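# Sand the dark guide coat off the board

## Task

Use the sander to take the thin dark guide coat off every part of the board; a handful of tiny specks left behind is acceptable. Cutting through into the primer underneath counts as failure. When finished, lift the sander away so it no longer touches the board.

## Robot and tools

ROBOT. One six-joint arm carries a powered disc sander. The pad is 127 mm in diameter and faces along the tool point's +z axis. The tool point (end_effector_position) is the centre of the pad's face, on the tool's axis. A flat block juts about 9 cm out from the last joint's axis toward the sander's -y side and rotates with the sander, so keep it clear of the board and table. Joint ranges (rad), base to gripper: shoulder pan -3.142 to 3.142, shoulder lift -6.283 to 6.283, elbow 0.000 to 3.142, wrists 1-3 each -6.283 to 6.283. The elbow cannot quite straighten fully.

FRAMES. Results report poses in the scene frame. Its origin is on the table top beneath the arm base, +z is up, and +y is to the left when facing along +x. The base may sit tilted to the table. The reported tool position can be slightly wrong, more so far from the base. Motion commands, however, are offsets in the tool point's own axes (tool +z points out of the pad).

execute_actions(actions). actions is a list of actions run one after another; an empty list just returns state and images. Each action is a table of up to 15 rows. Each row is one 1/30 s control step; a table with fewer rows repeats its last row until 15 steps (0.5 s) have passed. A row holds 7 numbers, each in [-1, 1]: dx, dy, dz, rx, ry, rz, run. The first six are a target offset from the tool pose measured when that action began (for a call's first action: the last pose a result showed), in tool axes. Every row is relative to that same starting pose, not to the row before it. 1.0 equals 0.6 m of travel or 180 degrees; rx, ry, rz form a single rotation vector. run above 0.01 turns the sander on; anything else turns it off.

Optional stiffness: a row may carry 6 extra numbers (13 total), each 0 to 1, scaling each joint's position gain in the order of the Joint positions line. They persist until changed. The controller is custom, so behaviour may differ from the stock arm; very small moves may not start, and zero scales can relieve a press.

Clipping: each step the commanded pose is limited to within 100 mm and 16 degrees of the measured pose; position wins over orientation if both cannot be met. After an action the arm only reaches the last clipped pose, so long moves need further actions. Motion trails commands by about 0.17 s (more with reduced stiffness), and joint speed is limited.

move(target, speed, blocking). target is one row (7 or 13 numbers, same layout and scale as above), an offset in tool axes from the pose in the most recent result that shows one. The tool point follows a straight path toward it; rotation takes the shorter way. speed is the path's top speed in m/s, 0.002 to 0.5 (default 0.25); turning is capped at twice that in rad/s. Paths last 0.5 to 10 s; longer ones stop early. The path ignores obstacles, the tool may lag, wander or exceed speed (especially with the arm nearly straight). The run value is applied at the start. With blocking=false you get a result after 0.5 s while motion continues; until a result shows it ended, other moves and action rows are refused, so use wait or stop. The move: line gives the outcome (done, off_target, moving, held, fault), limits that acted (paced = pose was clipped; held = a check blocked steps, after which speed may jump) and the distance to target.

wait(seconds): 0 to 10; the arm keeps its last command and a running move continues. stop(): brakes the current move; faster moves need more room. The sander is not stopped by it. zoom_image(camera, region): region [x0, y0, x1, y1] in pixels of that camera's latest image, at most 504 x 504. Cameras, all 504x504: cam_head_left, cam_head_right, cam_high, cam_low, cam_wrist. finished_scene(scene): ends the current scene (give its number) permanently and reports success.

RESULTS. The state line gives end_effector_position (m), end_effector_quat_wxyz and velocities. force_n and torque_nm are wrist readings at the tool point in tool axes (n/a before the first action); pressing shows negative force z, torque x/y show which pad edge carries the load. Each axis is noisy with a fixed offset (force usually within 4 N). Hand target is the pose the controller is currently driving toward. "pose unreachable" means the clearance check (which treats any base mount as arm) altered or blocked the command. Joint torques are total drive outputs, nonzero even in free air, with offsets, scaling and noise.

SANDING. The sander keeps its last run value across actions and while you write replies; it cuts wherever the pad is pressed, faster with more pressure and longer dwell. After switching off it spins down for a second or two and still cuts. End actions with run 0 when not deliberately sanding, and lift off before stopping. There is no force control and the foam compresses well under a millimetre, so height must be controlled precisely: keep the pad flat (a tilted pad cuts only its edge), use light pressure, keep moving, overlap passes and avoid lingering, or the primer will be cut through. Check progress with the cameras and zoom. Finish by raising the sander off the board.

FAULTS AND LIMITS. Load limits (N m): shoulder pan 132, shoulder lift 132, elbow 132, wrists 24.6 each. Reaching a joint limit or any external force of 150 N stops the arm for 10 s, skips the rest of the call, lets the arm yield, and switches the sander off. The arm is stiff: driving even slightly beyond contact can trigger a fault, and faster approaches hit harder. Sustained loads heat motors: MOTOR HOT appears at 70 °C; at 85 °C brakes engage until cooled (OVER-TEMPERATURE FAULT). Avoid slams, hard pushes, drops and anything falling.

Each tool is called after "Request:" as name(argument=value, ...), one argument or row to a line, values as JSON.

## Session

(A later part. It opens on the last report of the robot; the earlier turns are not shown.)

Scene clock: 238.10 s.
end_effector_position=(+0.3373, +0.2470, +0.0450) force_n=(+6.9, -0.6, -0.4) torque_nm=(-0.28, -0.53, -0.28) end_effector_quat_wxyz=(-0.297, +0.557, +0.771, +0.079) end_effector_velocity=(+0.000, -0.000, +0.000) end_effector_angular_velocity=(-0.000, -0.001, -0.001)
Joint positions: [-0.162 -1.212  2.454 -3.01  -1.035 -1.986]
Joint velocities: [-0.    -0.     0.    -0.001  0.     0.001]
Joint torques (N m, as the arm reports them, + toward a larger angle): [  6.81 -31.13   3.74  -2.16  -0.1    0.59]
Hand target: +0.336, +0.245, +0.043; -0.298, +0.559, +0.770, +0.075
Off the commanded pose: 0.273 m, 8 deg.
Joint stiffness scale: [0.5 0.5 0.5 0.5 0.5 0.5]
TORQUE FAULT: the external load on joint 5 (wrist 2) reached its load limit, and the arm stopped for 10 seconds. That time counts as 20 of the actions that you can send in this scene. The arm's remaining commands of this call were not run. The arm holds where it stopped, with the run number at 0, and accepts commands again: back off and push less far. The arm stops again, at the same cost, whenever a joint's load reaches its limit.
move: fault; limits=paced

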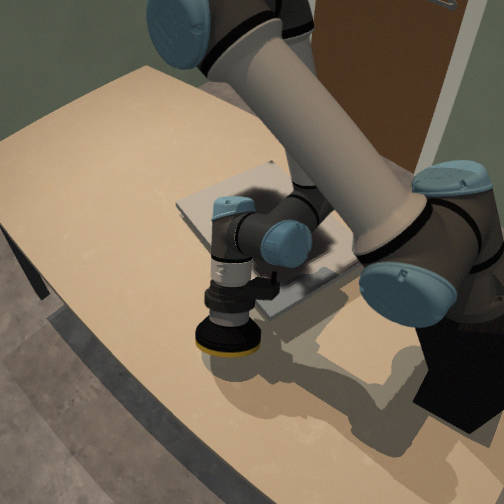

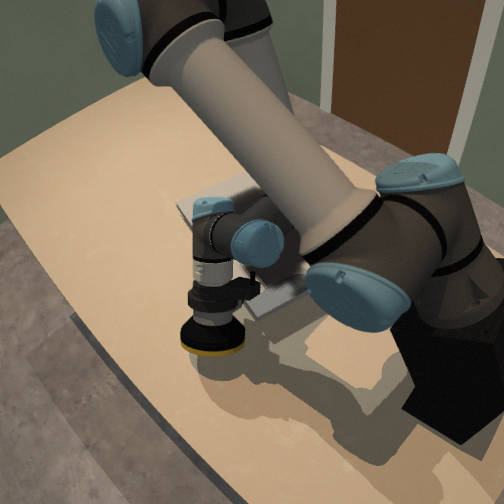

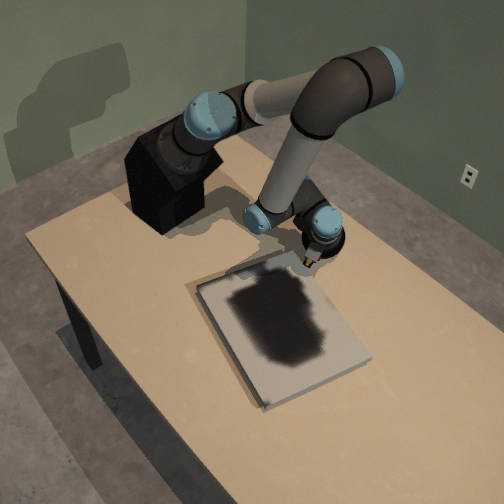

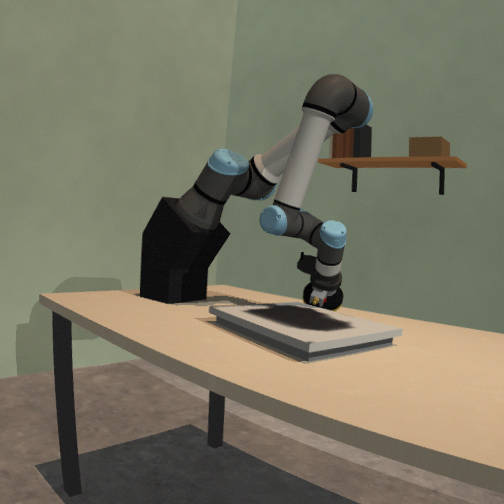

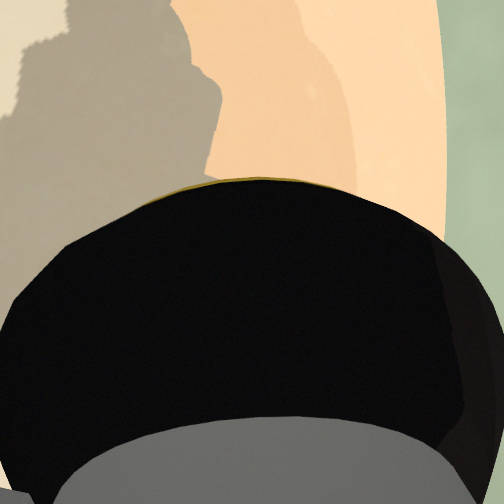

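Request:
execute_actions(
  actions=[],
)

Scene clock: 241.10 s.
end_effector_position=(+0.3373, +0.2470, +0.0450) force_n=(+1.7, +2.9, -3.7) torque_nm=(+0.18, +0.20, -0.35) end_effector_quat_wxyz=(-0.297, +0.557, +0.771, +0.079) end_effector_velocity=(+0.000, +0.000, +0.000) end_effector_angular_velocity=(+0.000, +0.000, -0.002)
Joint positions: [-0.162 -1.212  2.454 -3.01  -1.035 -1.986]
Joint velocities: [-0.    -0.001  0.    -0.     0.001  0.002]
Joint torques (N m, as the arm reports them, + toward a larger angle): [  7.05 -31.22   3.3   -2.1    0.     0.7 ]
Hand target: +0.336, +0.245, +0.043; -0.298, +0.559, +0.770, +0.075
Off the commanded pose: 0.273 m, 8 deg.
Joint stiffness scale: [0.5 0.5 0.5 0.5 0.5 0.5]

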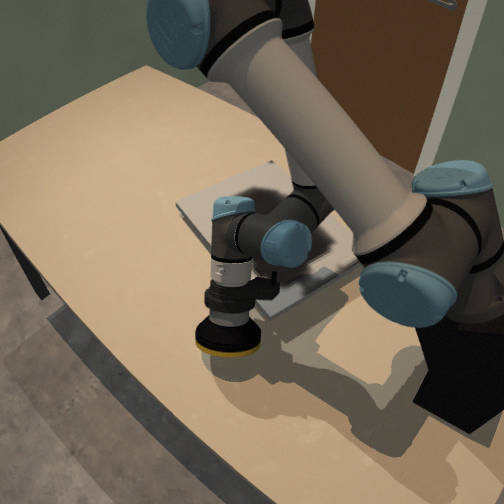

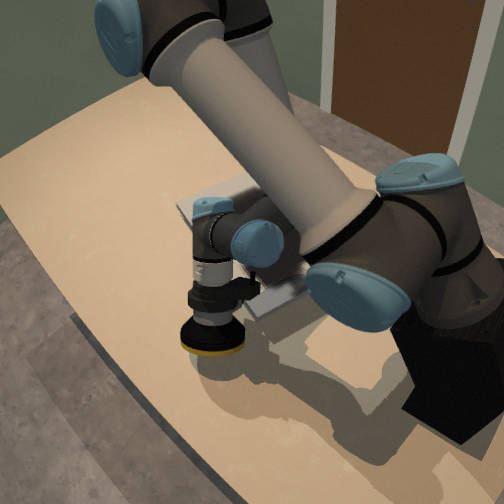

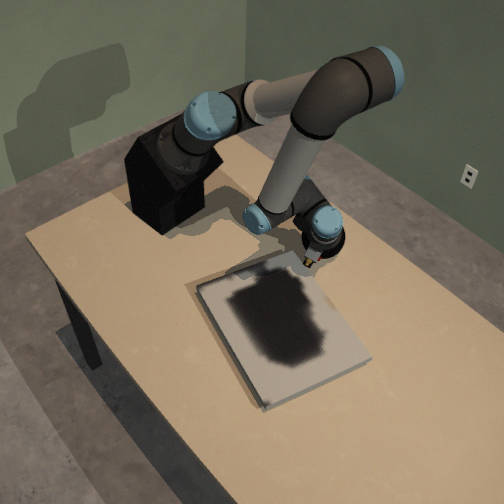

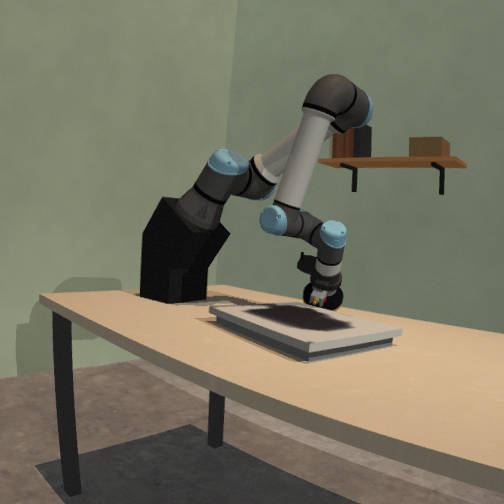

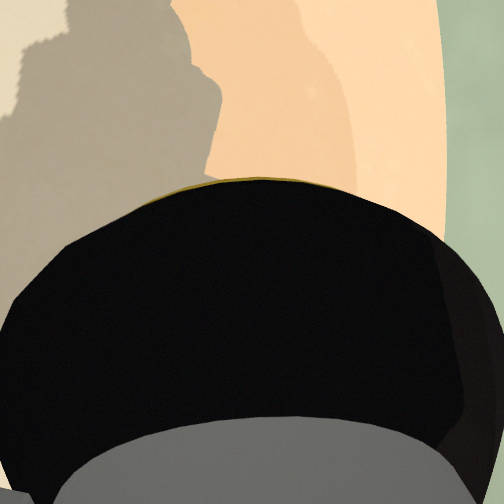

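Request:
move(
  target=[0.1113, -0.0257, -0.1235, 0, 0, 0, 0],
  speed=0.1,
)

Scene clock: 243.77 s.
end_effector_position=(+0.3400, +0.2618, +0.1438) force_n=(+0.0, -1.7, +0.5) torque_nm=(-0.35, +0.00, -0.30) end_effector_quat_wxyz=(-0.296, +0.558, +0.771, +0.081) end_effector_velocity=(-0.003, +0.000, -0.000) end_effector_angular_velocity=(+0.000, +0.013, +0.001)
Joint positions: [-0.134 -1.584  2.529 -2.734 -1.039 -1.952]
Joint velocities: [ 0.001  0.    -0.     0.013  0.    -0.001]
Joint torques (N m, as the arm reports them, + toward a larger angle): [ 10.1  -30.56  -1.83  -1.63   0.57   0.1 ]
Hand target: +0.337, +0.262, +0.145; -0.297, +0.557, +0.771, +0.079
Off the commanded pose: 0.003 m, 0 deg.
Joint stiffness scale: [0.5 0.5 0.5 0.5 0.5 0.5]
move: done

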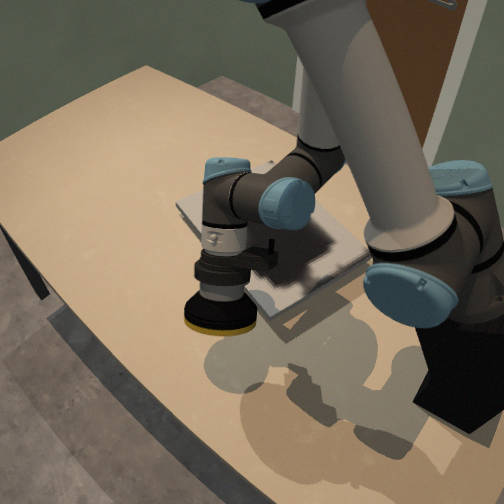

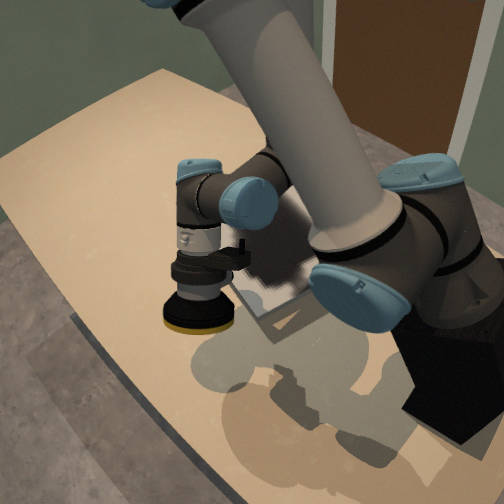

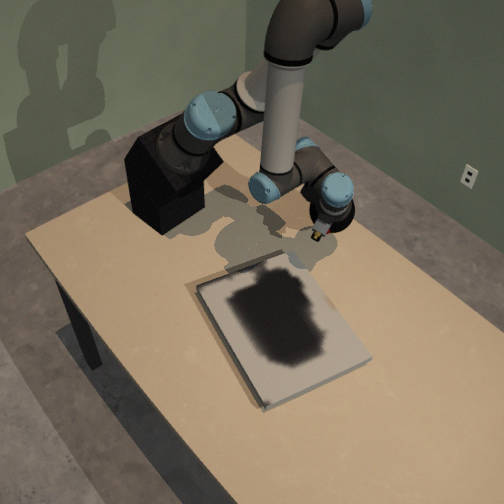

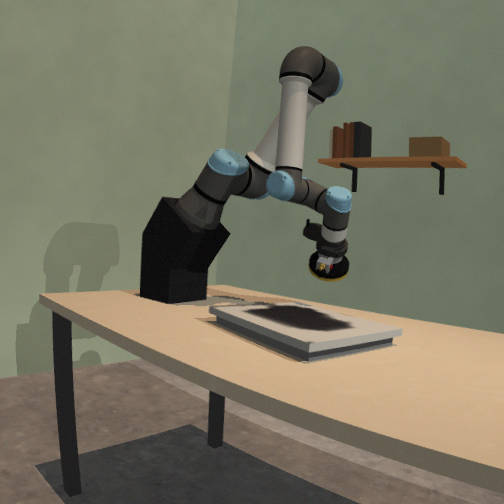

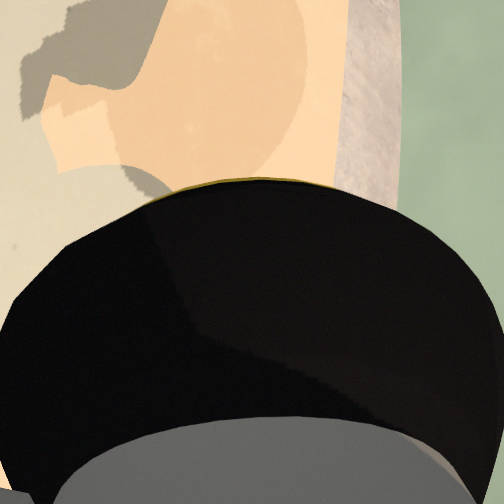

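Request:
zoom_image(
  camera="cam_high",
  region=[180, 235, 400, 425],
)

Region (180, 235, 400, 425) of cam_high's 504x504 image, scaled by 2.291, with more detail than that image has; it fills the top 435 rows of this view, and the rest is white.

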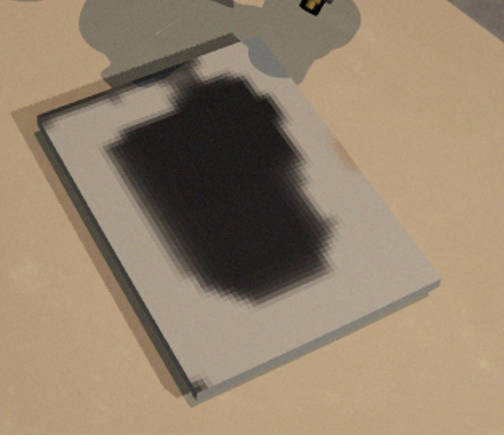

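Request:
zoom_image(
  camera="cam_high",
  region=[300, 275, 360, 335],
)

Request:
zoom_image(
  camera="cam_low",
  region=[200, 285, 420, 375],
)

Region (300, 275, 360, 335) of cam_high's 504x504 image, scaled by 8.400, with more detail than that image has.

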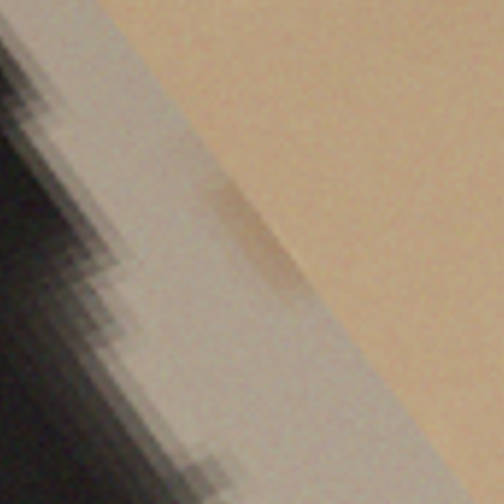

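Region (200, 285, 420, 375) of cam_low's 504x504 image, scaled by 2.291, with more detail than that image has; it fills the top 206 rows of this view, and the rest is white.

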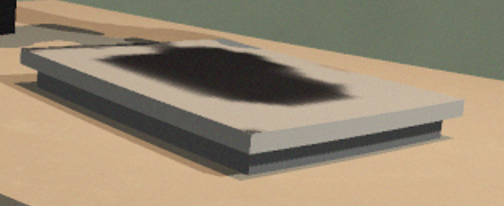

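Request:
move(
  target=[-0.6507, 0.1246, -0.3287, -0.1188, -0.1621, 0.1681, 0],
  speed=0.25,
)

Scene clock: 277.33 s.
end_effector_position=(+0.5571, -0.1174, +0.0758) force_n=(+0.4, -0.1, -4.6) torque_nm=(+0.00, +0.06, +0.09) end_effector_quat_wxyz=(-0.002, +0.783, +0.622, -0.000) end_effector_velocity=(+0.001, -0.001, +0.001) end_effector_angular_velocity=(-0.008, -0.003, -0.008)
Joint positions: [-0.754 -1.339  2.185 -2.922 -1.189 -1.82 ]
Joint velocities: [ 0.    -0.    -0.    -0.006 -0.005  0.011]
Joint torques (N m, as the arm reports them, + toward a larger angle): [ -2.37 -34.89 -10.9   -3.2   -0.64   0.33]
Hand target: +0.559, -0.118, +0.075; -0.000, +0.783, +0.622, -0.001
Off the commanded pose: 0.002 m, 0 deg.
Joint stiffness scale: [0.5 0.5 0.5 0.5 0.5 0.5]
move: done

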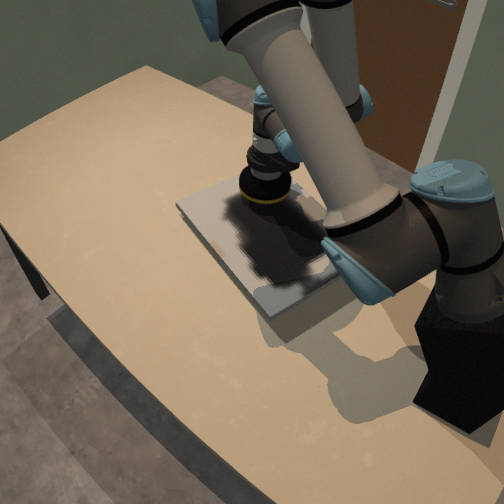

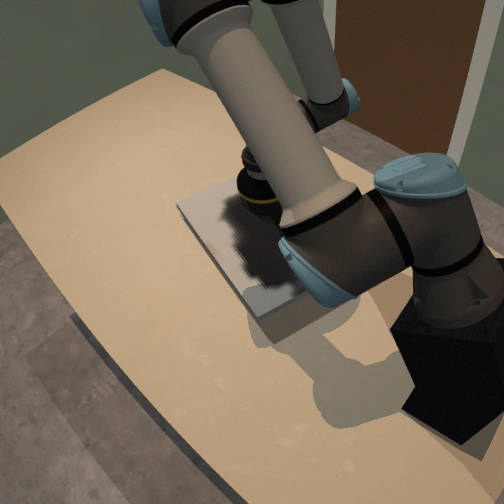

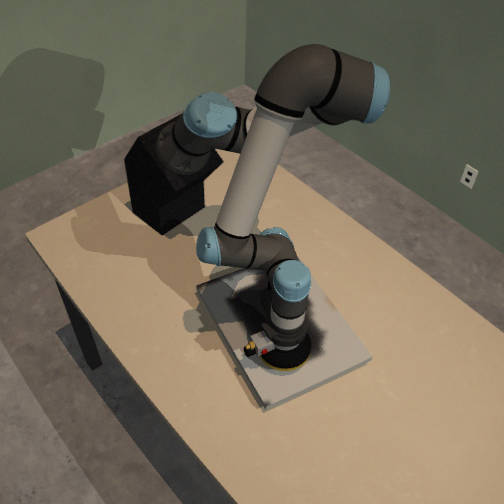

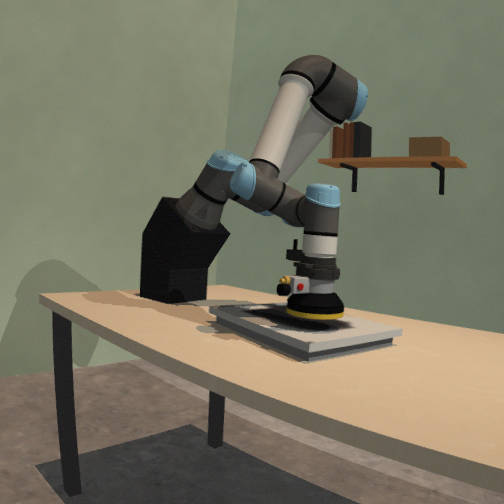

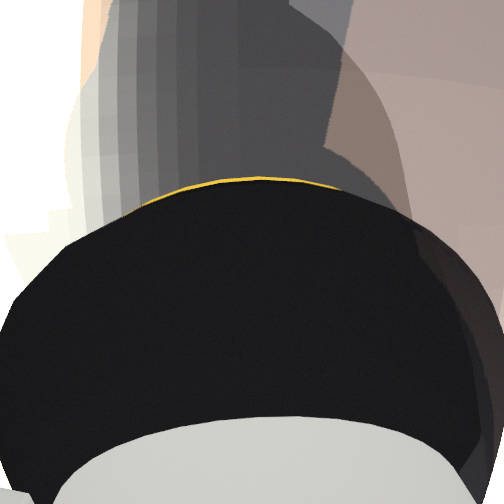

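Request:
move(
  target=[0, 0.003, 0.0487, -0.001, -0.0008, 0, 1],
  speed=0.015,
)

Request:
execute_actions(
  actions=[
    [[0,0,0.0012,0,0,0,1],[0,0,0.0024,0,0,0,1],[0,0,0.0036,0,0,0,1],[0,0,0.0048,0,0,0,1],[0,0,0.006,0,0,0,1],[0.0002,-0.0019,0.0077,0.0009,0.0003,0.0002,1],[0.0006,-0.0051,0.0106,0.0025,0.0008,0.0006,1],[0.0012,-0.0102,0.0152,0.0049,0.0015,0.0012,1],[0.0021,-0.0173,0.0215,0.0083,0.0026,0.0021,1],[0.0031,-0.0256,0.0289,0.0123,0.0038,0.0031,1],[0.0042,-0.0346,0.0369,0.0166,0.0051,0.0042,1],[0.0052,-0.0435,0.045,0.0209,0.0065,0.0052,1],[0.0062,-0.0518,0.0524,0.0249,0.0077,0.0062,1],[0.0071,-0.0589,0.0587,0.0283,0.0087,0.0071,1],[0.0077,-0.064,0.0633,0.0308,0.0095,0.0077,1]],
    [[0.0055,-0.0664,0.0529,0.0288,0.0092,0.0075,1],[0.0056,-0.0692,0.0524,0.0287,0.0092,0.0074,1],[0.0056,-0.072,0.0519,0.0285,0.0091,0.0074,1],[0.0056,-0.0748,0.0514,0.0284,0.0091,0.0074,1],[0.0057,-0.0776,0.0509,0.0282,0.0091,0.0073,1],[0.0057,-0.0805,0.0504,0.028,0.0091,0.0073,1],[0.0057,-0.0833,0.0499,0.0279,0.0091,0.0073,1],[0.0058,-0.0861,0.0495,0.0277,0.009,0.0072,1],[0.0058,-0.0889,0.049,0.0276,0.009,0.0072,1],[0.0058,-0.0917,0.0485,0.0274,0.009,0.0072,1],[0.0059,-0.0945,0.048,0.0272,0.009,0.0071,1],[0.0059,-0.0973,0.0475,0.0271,0.009,0.0071,1],[0.0059,-0.1001,0.047,0.0269,0.0089,0.0071,1],[0.006,-0.1029,0.0465,0.0268,0.0089,0.007,1],[0.006,-0.1057,0.046,0.0266,0.0089,0.007,1]],
    [[0.006,-0.0779,0.0455,0.0265,0.0089,0.007,1],[0.0061,-0.0805,0.0451,0.0263,0.0089,0.007,1],[0.0061,-0.0832,0.0446,0.0262,0.0088,0.0069,1],[0.0062,-0.0859,0.0442,0.026,0.0088,0.0069,1],[0.0062,-0.0884,0.0437,0.0259,0.0088,0.0069,1],[0.0062,-0.0911,0.0432,0.0257,0.0088,0.0069,1],[0.0063,-0.0937,0.0428,0.0256,0.0087,0.0068,1],[0.0063,-0.0964,0.0423,0.0254,0.0087,0.0068,1],[0.0063,-0.0995,0.0425,0.0255,0.0088,0.0069,1],[0.0062,-0.1027,0.0426,0.0256,0.0088,0.0069,1],[0.0062,-0.1058,0.0428,0.0257,0.0089,0.007,1],[0.0062,-0.1091,0.0429,0.0258,0.0089,0.0071,1],[0.0062,-0.1123,0.0431,0.0259,0.009,0.0072,1],[0.0061,-0.1154,0.0432,0.026,0.009,0.0072,1],[0.0061,-0.1186,0.0434,0.0261,0.0091,0.0073,1]],
    [[0.0061,-0.0755,0.0431,0.026,0.0091,0.0073,1],[0.0061,-0.0782,0.0428,0.0259,0.0091,0.0073,1],[0.0061,-0.0809,0.0425,0.0258,0.0091,0.0072,1],[0.0061,-0.0837,0.0422,0.0256,0.009,0.0072,1],[0.0061,-0.0864,0.0419,0.0255,0.009,0.0072,1],[0.0061,-0.0892,0.0416,0.0254,0.009,0.0072,1],[0.0061,-0.0919,0.0413,0.0253,0.009,0.0072,1],[0.006,-0.0946,0.0411,0.0252,0.009,0.0071,1],[0.006,-0.0973,0.0408,0.0251,0.009,0.0071,1],[0.006,-0.1001,0.0405,0.025,0.009,0.0071,1],[0.006,-0.1028,0.0402,0.0249,0.009,0.0071,1],[0.006,-0.1056,0.0399,0.0247,0.0089,0.0071,1],[0.006,-0.1083,0.0396,0.0246,0.0089,0.007,1],[0.006,-0.111,0.0393,0.0245,0.0089,0.007,1],[0.006,-0.1138,0.039,0.0244,0.0089,0.007,1]],
    [[0.006,-0.0706,0.0386,0.0242,0.0089,0.007,1],[0.006,-0.0731,0.0382,0.0241,0.0088,0.0069,1],[0.006,-0.0758,0.0378,0.0239,0.0088,0.0069,1],[0.006,-0.0784,0.0375,0.0237,0.0088,0.0068,1],[0.006,-0.081,0.0371,0.0235,0.0087,0.0068,1],[0.006,-0.0836,0.0367,0.0234,0.0087,0.0067,1],[0.006,-0.0862,0.0363,0.0232,0.0087,0.0067,1],[0.0061,-0.0888,0.0359,0.023,0.0086,0.0066,1],[0.0061,-0.0914,0.0355,0.0228,0.0086,0.0066,1],[0.0061,-0.094,0.0351,0.0227,0.0086,0.0065,1],[0.0061,-0.0966,0.0347,0.0225,0.0085,0.0065,1],[0.0061,-0.0992,0.0344,0.0223,0.0085,0.0064,1],[0.0061,-0.1019,0.034,0.0221,0.0085,0.0064,1],[0.0061,-0.1044,0.0336,0.022,0.0084,0.0063,1],[0.0061,-0.1071,0.0332,0.0218,0.0084,0.0063,1]],
    [[0.0061,-0.0638,0.0328,0.0216,0.0084,0.0062,1],[0.0061,-0.0664,0.0325,0.0214,0.0083,0.0062,1],[0.0061,-0.069,0.0321,0.0212,0.0083,0.0061,1],[0.0061,-0.0716,0.0318,0.0211,0.0083,0.0061,1],[0.0061,-0.0741,0.0314,0.0209,0.0082,0.006,1],[0.0061,-0.0768,0.0311,0.0207,0.0082,0.006,1],[0.0061,-0.0793,0.0307,0.0205,0.0082,0.0059,1],[0.006,-0.0819,0.0304,0.0203,0.0081,0.0059,1],[0.006,-0.0844,0.03,0.0201,0.0081,0.0058,1],[0.006,-0.0871,0.0297,0.0199,0.0081,0.0058,1],[0.006,-0.0896,0.0293,0.0197,0.008,0.0057,1],[0.006,-0.0922,0.029,0.0196,0.008,0.0057,1],[0.006,-0.0948,0.0286,0.0194,0.008,0.0056,1],[0.006,-0.0974,0.0283,0.0192,0.0079,0.0056,1],[0.006,-0.1,0.0279,0.019,0.0079,0.0055,1]],
    [[0.006,-0.0567,0.0276,0.0188,0.0079,0.0054,1],[0.006,-0.0592,0.0273,0.0186,0.0078,0.0054,1],[0.0059,-0.0618,0.0269,0.0184,0.0078,0.0053,1],[0.0059,-0.0644,0.0266,0.0182,0.0078,0.0053,1],[0.0059,-0.0669,0.0263,0.018,0.0078,0.0052,1],[0.0059,-0.0695,0.026,0.0178,0.0077,0.0051,1],[0.0059,-0.072,0.0257,0.0176,0.0077,0.0051,1],[0.0058,-0.0745,0.0253,0.0175,0.0077,0.005,1],[0.0058,-0.077,0.025,0.0173,0.0077,0.005,1],[0.0058,-0.0796,0.0247,0.0171,0.0076,0.0049,1],[0.0058,-0.0821,0.0244,0.0169,0.0076,0.0048,1],[0.0058,-0.0847,0.0241,0.0167,0.0076,0.0048,1],[0.0057,-0.0873,0.0237,0.0165,0.0076,0.0047,1],[0.0057,-0.0898,0.0234,0.0163,0.0075,0.0047,1],[0.0057,-0.0924,0.0231,0.0161,0.0075,0.0046,1]],
    [[0.0056,-0.0491,0.0229,0.0159,0.0074,0.0045,1],[0.0055,-0.0517,0.0227,0.0157,0.0074,0.0045,1],[0.0054,-0.0543,0.0224,0.0155,0.0073,0.0044,1],[0.0053,-0.057,0.0222,0.0153,0.0073,0.0043,1],[0.0052,-0.0595,0.022,0.0151,0.0072,0.0042,1],[0.0051,-0.0622,0.0218,0.0149,0.0072,0.0042,1],[0.005,-0.0647,0.0216,0.0147,0.0071,0.0041,1],[0.005,-0.0674,0.0213,0.0144,0.0071,0.004,1],[0.0049,-0.0699,0.0211,0.0142,0.007,0.0039,1],[0.0048,-0.0726,0.0209,0.014,0.007,0.0039,1],[0.0047,-0.0751,0.0207,0.0138,0.0069,0.0038,1],[0.0046,-0.0778,0.0205,0.0136,0.0069,0.0037,1],[0.0045,-0.0804,0.0202,0.0134,0.0068,0.0037,1],[0.0044,-0.083,0.02,0.0132,0.0068,0.0036,1],[0.0043,-0.0856,0.0198,0.013,0.0067,0.0035,1]],
    [[0.0042,-0.0424,0.0197,0.0128,0.0067,0.0034,1],[0.0041,-0.045,0.0195,0.0126,0.0066,0.0034,1],[0.0039,-0.0476,0.0194,0.0124,0.0066,0.0033,1],[0.0038,-0.0503,0.0192,0.0122,0.0065,0.0032,1],[0.0037,-0.0529,0.0191,0.012,0.0065,0.0031,1],[0.0036,-0.0556,0.019,0.0117,0.0064,0.0031,1],[0.0034,-0.0581,0.0188,0.0115,0.0064,0.003,1],[0.0033,-0.0608,0.0187,0.0113,0.0063,0.0029,1],[0.0032,-0.0634,0.0185,0.0111,0.0063,0.0028,1],[0.0031,-0.0661,0.0184,0.0109,0.0062,0.0028,1],[0.0029,-0.0686,0.0183,0.0107,0.0062,0.0027,1],[0.0028,-0.0713,0.0186,0.0113,0.0063,0.0029,1],[0.0028,-0.0723,0.019,0.0122,0.0064,0.0032,1],[0.0028,-0.0733,0.0195,0.013,0.0066,0.0034,1],[0.0028,-0.0743,0.0199,0.0138,0.0067,0.0037,1]],
    [[0.0072,-0.0282,0.0194,0.013,0.0062,0.0037,1],[0.0114,-0.0263,0.0189,0.0122,0.0058,0.0037,1],[0.0144,-0.0245,0.0185,0.0113,0.0053,0.0038,1],[0.017,-0.0226,0.018,0.0105,0.0048,0.0038,1],[0.0196,-0.0208,0.0175,0.0097,0.0044,0.0038,1],[0.0222,-0.0189,0.017,0.0089,0.0039,0.0038,1],[0.0251,-0.0185,0.0171,0.0088,0.0038,0.0038,1],[0.028,-0.0181,0.0172,0.0087,0.0037,0.0037,1],[0.031,-0.0177,0.0173,0.0086,0.0036,0.0037,1],[0.0339,-0.0173,0.0174,0.0085,0.0035,0.0036,1],[0.0368,-0.017,0.0174,0.0085,0.0033,0.0036,1],[0.0397,-0.0166,0.0175,0.0084,0.0032,0.0035,1],[0.0427,-0.0162,0.0176,0.0083,0.0031,0.0035,1],[0.0456,-0.0158,0.0177,0.0082,0.003,0.0034,1],[0.0485,-0.0154,0.0178,0.0081,0.0029,0.0034,1]],
    [[0.0209,-0.0064,0.0178,0.0081,0.0028,0.0034,1],[0.0238,-0.0064,0.0179,0.0082,0.0027,0.0034,1],[0.0267,-0.0065,0.0179,0.0082,0.0026,0.0034,1],[0.0297,-0.0065,0.018,0.0083,0.0025,0.0034,1],[0.0325,-0.0065,0.018,0.0083,0.0024,0.0034,1],[0.0354,-0.0065,0.0181,0.0084,0.0023,0.0034,1],[0.0383,-0.0065,0.0181,0.0084,0.0022,0.0034,1],[0.0412,-0.0066,0.0182,0.0085,0.0021,0.0035,1],[0.0441,-0.0066,0.0182,0.0085,0.002,0.0035,1],[0.047,-0.0066,0.0183,0.0086,0.0019,0.0035,1],[0.0498,-0.0066,0.0183,0.0086,0.0018,0.0035,1],[0.0528,-0.0066,0.0184,0.0087,0.0017,0.0035,1],[0.0557,-0.0067,0.0184,0.0087,0.0016,0.0035,1],[0.0586,-0.0067,0.0185,0.0088,0.0015,0.0035,1],[0.0615,-0.0067,0.0185,0.0088,0.0014,0.0035,1]],
    [[0.0186,-0.0068,0.0186,0.0089,0.0013,0.0035,1],[0.0214,-0.0068,0.0186,0.0089,0.0012,0.0035,1],[0.0244,-0.0069,0.0187,0.009,0.0011,0.0035,1],[0.0273,-0.007,0.0188,0.0091,0.0011,0.0036,1],[0.0302,-0.007,0.0188,0.0092,0.001,0.0036,1],[0.0331,-0.0071,0.0189,0.0092,0.0009,0.0036,1],[0.036,-0.0072,0.019,0.0093,0.0008,0.0036,1],[0.0389,-0.0072,0.019,0.0094,0.0007,0.0036,1],[0.0418,-0.0073,0.0191,0.0095,0.0006,0.0036,1],[0.0447,-0.0074,0.0192,0.0095,0.0005,0.0036,1],[0.0476,-0.0074,0.0192,0.0096,0.0004,0.0036,1],[0.0505,-0.0075,0.0193,0.0097,0.0004,0.0037,1],[0.0535,-0.0076,0.0194,0.0097,0.0003,0.0037,1],[0.0563,-0.0076,0.0194,0.0098,0.0002,0.0037,1],[0.0593,-0.0077,0.0195,0.0099,0.0001,0.0037,1]],
    [[0.0164,-0.0078,0.0196,0.01,0,0.0037,1],[0.0192,-0.0078,0.0196,0.01,-0.0001,0.0037,1],[0.0222,-0.0079,0.0197,0.0101,-0.0002,0.0037,1],[0.0252,-0.0079,0.0198,0.0101,-0.0003,0.0037,1],[0.028,-0.008,0.0198,0.0102,-0.0004,0.0037,1],[0.031,-0.008,0.0199,0.0103,-0.0005,0.0037,1],[0.0339,-0.0081,0.02,0.0103,-0.0006,0.0037,1],[0.0368,-0.0081,0.02,0.0104,-0.0006,0.0038,1],[0.0397,-0.0082,0.0201,0.0104,-0.0007,0.0038,1],[0.0427,-0.0082,0.0202,0.0105,-0.0008,0.0038,1],[0.0455,-0.0083,0.0202,0.0106,-0.0009,0.0038,1],[0.0485,-0.0083,0.0203,0.0106,-0.001,0.0038,1],[0.0515,-0.0084,0.0204,0.0107,-0.0011,0.0038,1],[0.0543,-0.0084,0.0204,0.0107,-0.0012,0.0038,1],[0.0573,-0.0085,0.0205,0.0108,-0.0013,0.0038,1]],
    [[0.0144,-0.0085,0.0206,0.0108,-0.0014,0.0038,1],[0.0172,-0.0086,0.0206,0.0109,-0.0015,0.0038,1],[0.0202,-0.0087,0.0207,0.011,-0.0016,0.0038,1],[0.0213,-0.0086,0.0207,0.0109,-0.0013,0.0032,1],[0.0218,-0.0086,0.0207,0.0109,-0.0009,0.0024,1],[0.0223,-0.0085,0.0207,0.0108,-0.0004,0.0015,1],[0.0223,-0.0085,0.0207,0.0108,-0.0004,0.0015,1],[0.0223,-0.0085,0.0207,0.0108,-0.0004,0.0015,1],[0.0233,-0.0068,0.0166,0.0086,-0.0003,0.0012,1],[0.0244,-0.0051,0.0124,0.0065,-0.0002,0.0009,1],[0.0254,-0.0034,0.0083,0.0043,-0.0002,0.0006,1],[0.0265,-0.0017,0.0041,0.0022,-0.0001,0.0003,0],[0.0275,0,0,0,0,0,0],[0.0275,0,-0.004,0,0,0,0],[0.0275,0,-0.008,0,0,0,0]],
    [[0.002,0,-0.01,0,0,0,0],[0.002,0,-0.013,0,0,0,0],[0.002,0,-0.016,0,0,0,0],[0.002,0,-0.019,0,0,0,0],[0.002,0,-0.022,0,0,0,0],[0.002,0,-0.025,0,0,0,0],[0.002,0,-0.028,0,0,0,0]],
  ],
)

Scene clock: 299.50 s.
end_effector_position=(+0.5570, -0.1183, +0.0480) force_n=(-2.8, +2.9, -3.6) torque_nm=(+0.43, +0.54, -0.03) end_effector_quat_wxyz=(-0.000, +0.784, +0.621, -0.000) end_effector_velocity=(+0.001, -0.000, -0.001) end_effector_angular_velocity=(-0.002, -0.004, -0.001)
Joint positions: [-0.733 -1.258  2.161 -2.989 -1.201 -1.796]
Joint velocities: [ 0.001  0.004 -0.001 -0.007 -0.     0.003]
Joint torques (N m, as the arm reports them, + toward a larger angle): [ -2.36 -37.45 -10.92  -3.35  -0.92   0.48]
Hand target: +0.559, -0.118, +0.047; +0.000, +0.783, +0.622, -0.000
Off the commanded pose: 0.002 m, 0 deg.
Joint stiffness scale: [0.5 0.5 0.5 0.5 0.5 0.5]
move: done

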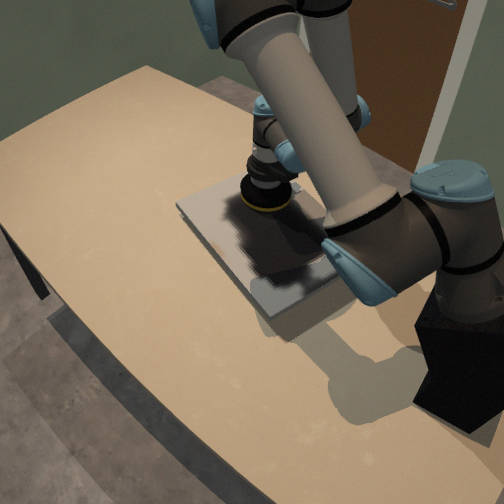

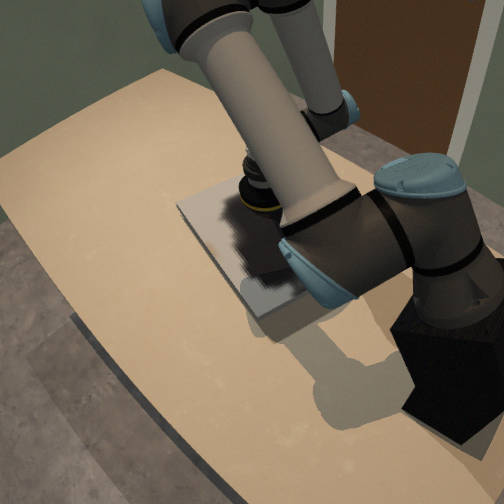

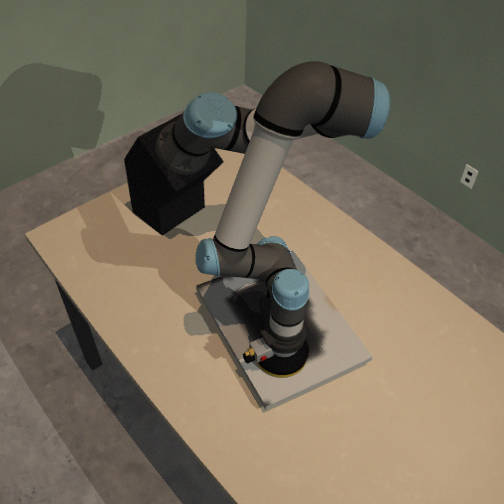

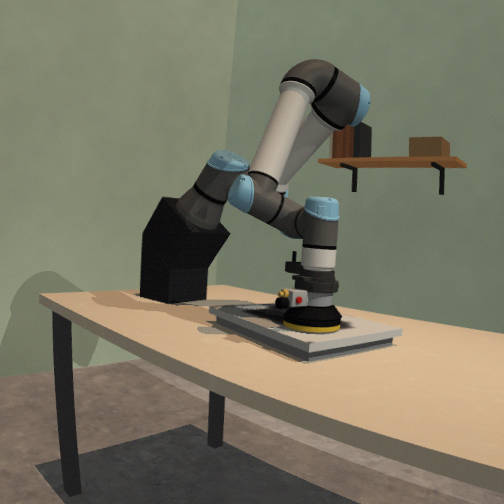

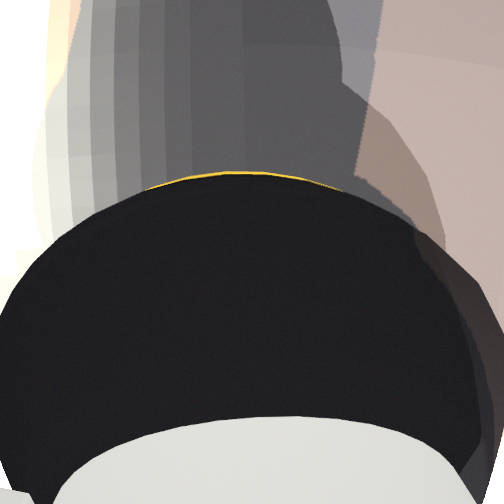

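Scene clock: 307.00 s.
end_effector_position=(+0.3827, +0.0399, +0.0583) force_n=(-0.8, -3.2, -0.6) torque_nm=(-0.22, +0.27, +0.02) end_effector_quat_wxyz=(+0.001, +0.777, +0.629, +0.002) end_effector_velocity=(+0.001, +0.000, +0.013) end_effector_angular_velocity=(+0.001, +0.003, +0.001)
Joint positions: [-0.519 -1.205  2.659 -3.605 -1.31  -1.624]
Joint velocities: [-0.011 -0.063  0.017  0.051  0.006 -0.012]
Joint torques (N m, as the arm reports them, + toward a larger angle): [  2.36 -28.53   7.69  -2.83   0.49  -0.22]
Hand target: +0.381, +0.039, +0.060; -0.001, +0.778, +0.628, +0.000
Off the commanded pose: 0.003 m, 0 deg.
Joint stiffness scale: [0.5 0.5 0.5 0.5 0.5 0.5]

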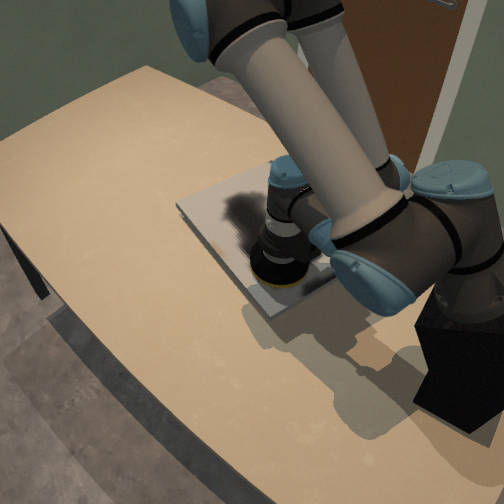

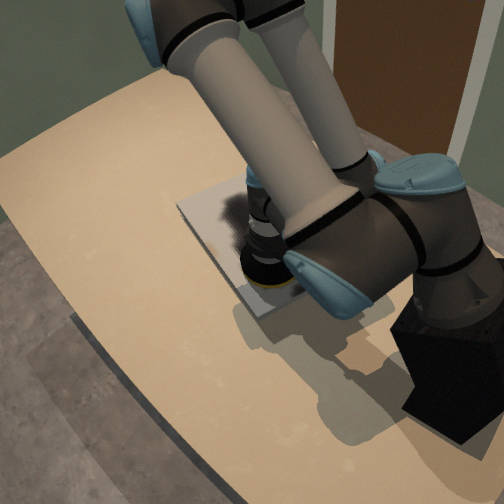

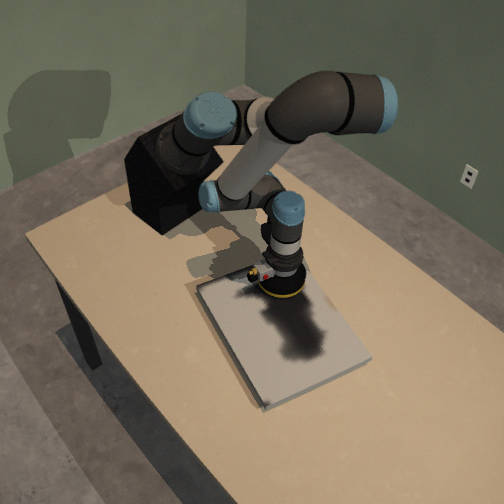

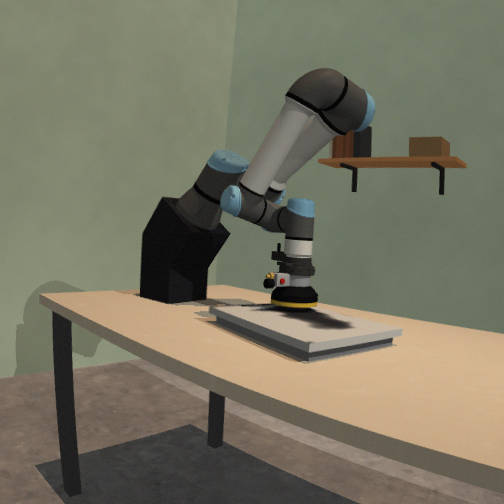

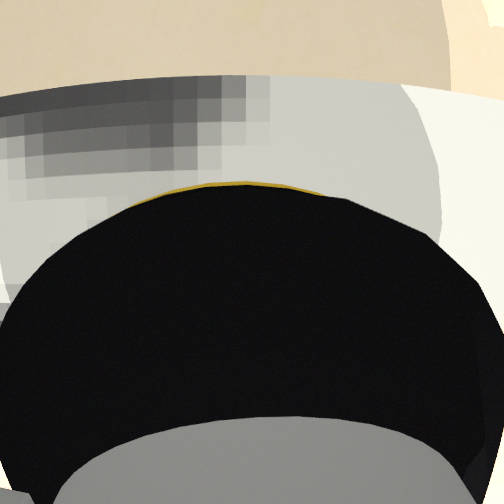

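Request:
zoom_image(
  camera="cam_high",
  region=[180, 235, 400, 425],
)

Request:
zoom_image(
  camera="cam_head_left",
  region=[150, 140, 390, 350],
)

Region (180, 235, 400, 425) of cam_high's 504x504 image, scaled by 2.291, with more detail than that image has; it fills the top 435 rows of this view, and the rest is white.

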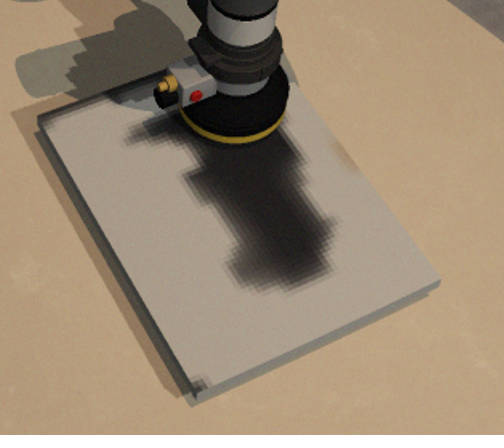

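Region (150, 140, 390, 350) of cam_head_left's 504x504 image, scaled by 2.100, with more detail than that image has; it fills the top 441 rows of this view, and the rest is white.

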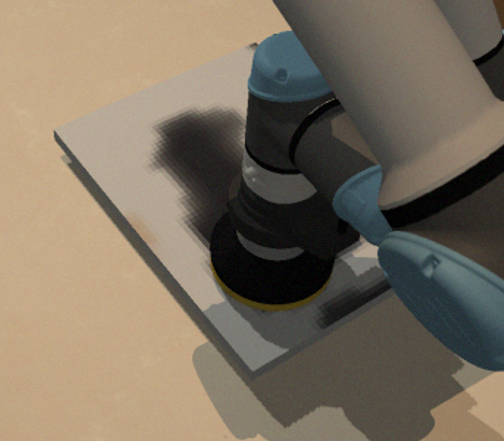

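Request:
zoom_image(
  camera="cam_high",
  region=[220, 260, 340, 370],
)

Request:
zoom_image(
  camera="cam_low",
  region=[200, 285, 420, 375],
)

Region (220, 260, 340, 370) of cam_high's 504x504 image, scaled by 4.200, with more detail than that image has; it fills the top 462 rows of this view, and the rest is white.

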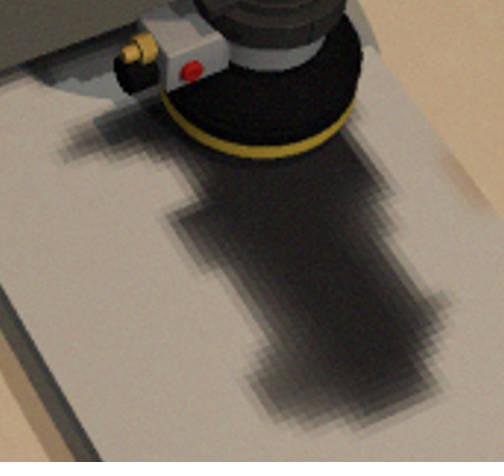

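Region (200, 285, 420, 375) of cam_low's 504x504 image, scaled by 2.291, with more detail than that image has; it fills the top 206 rows of this view, and the rest is white.

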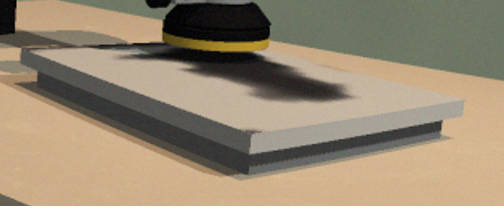

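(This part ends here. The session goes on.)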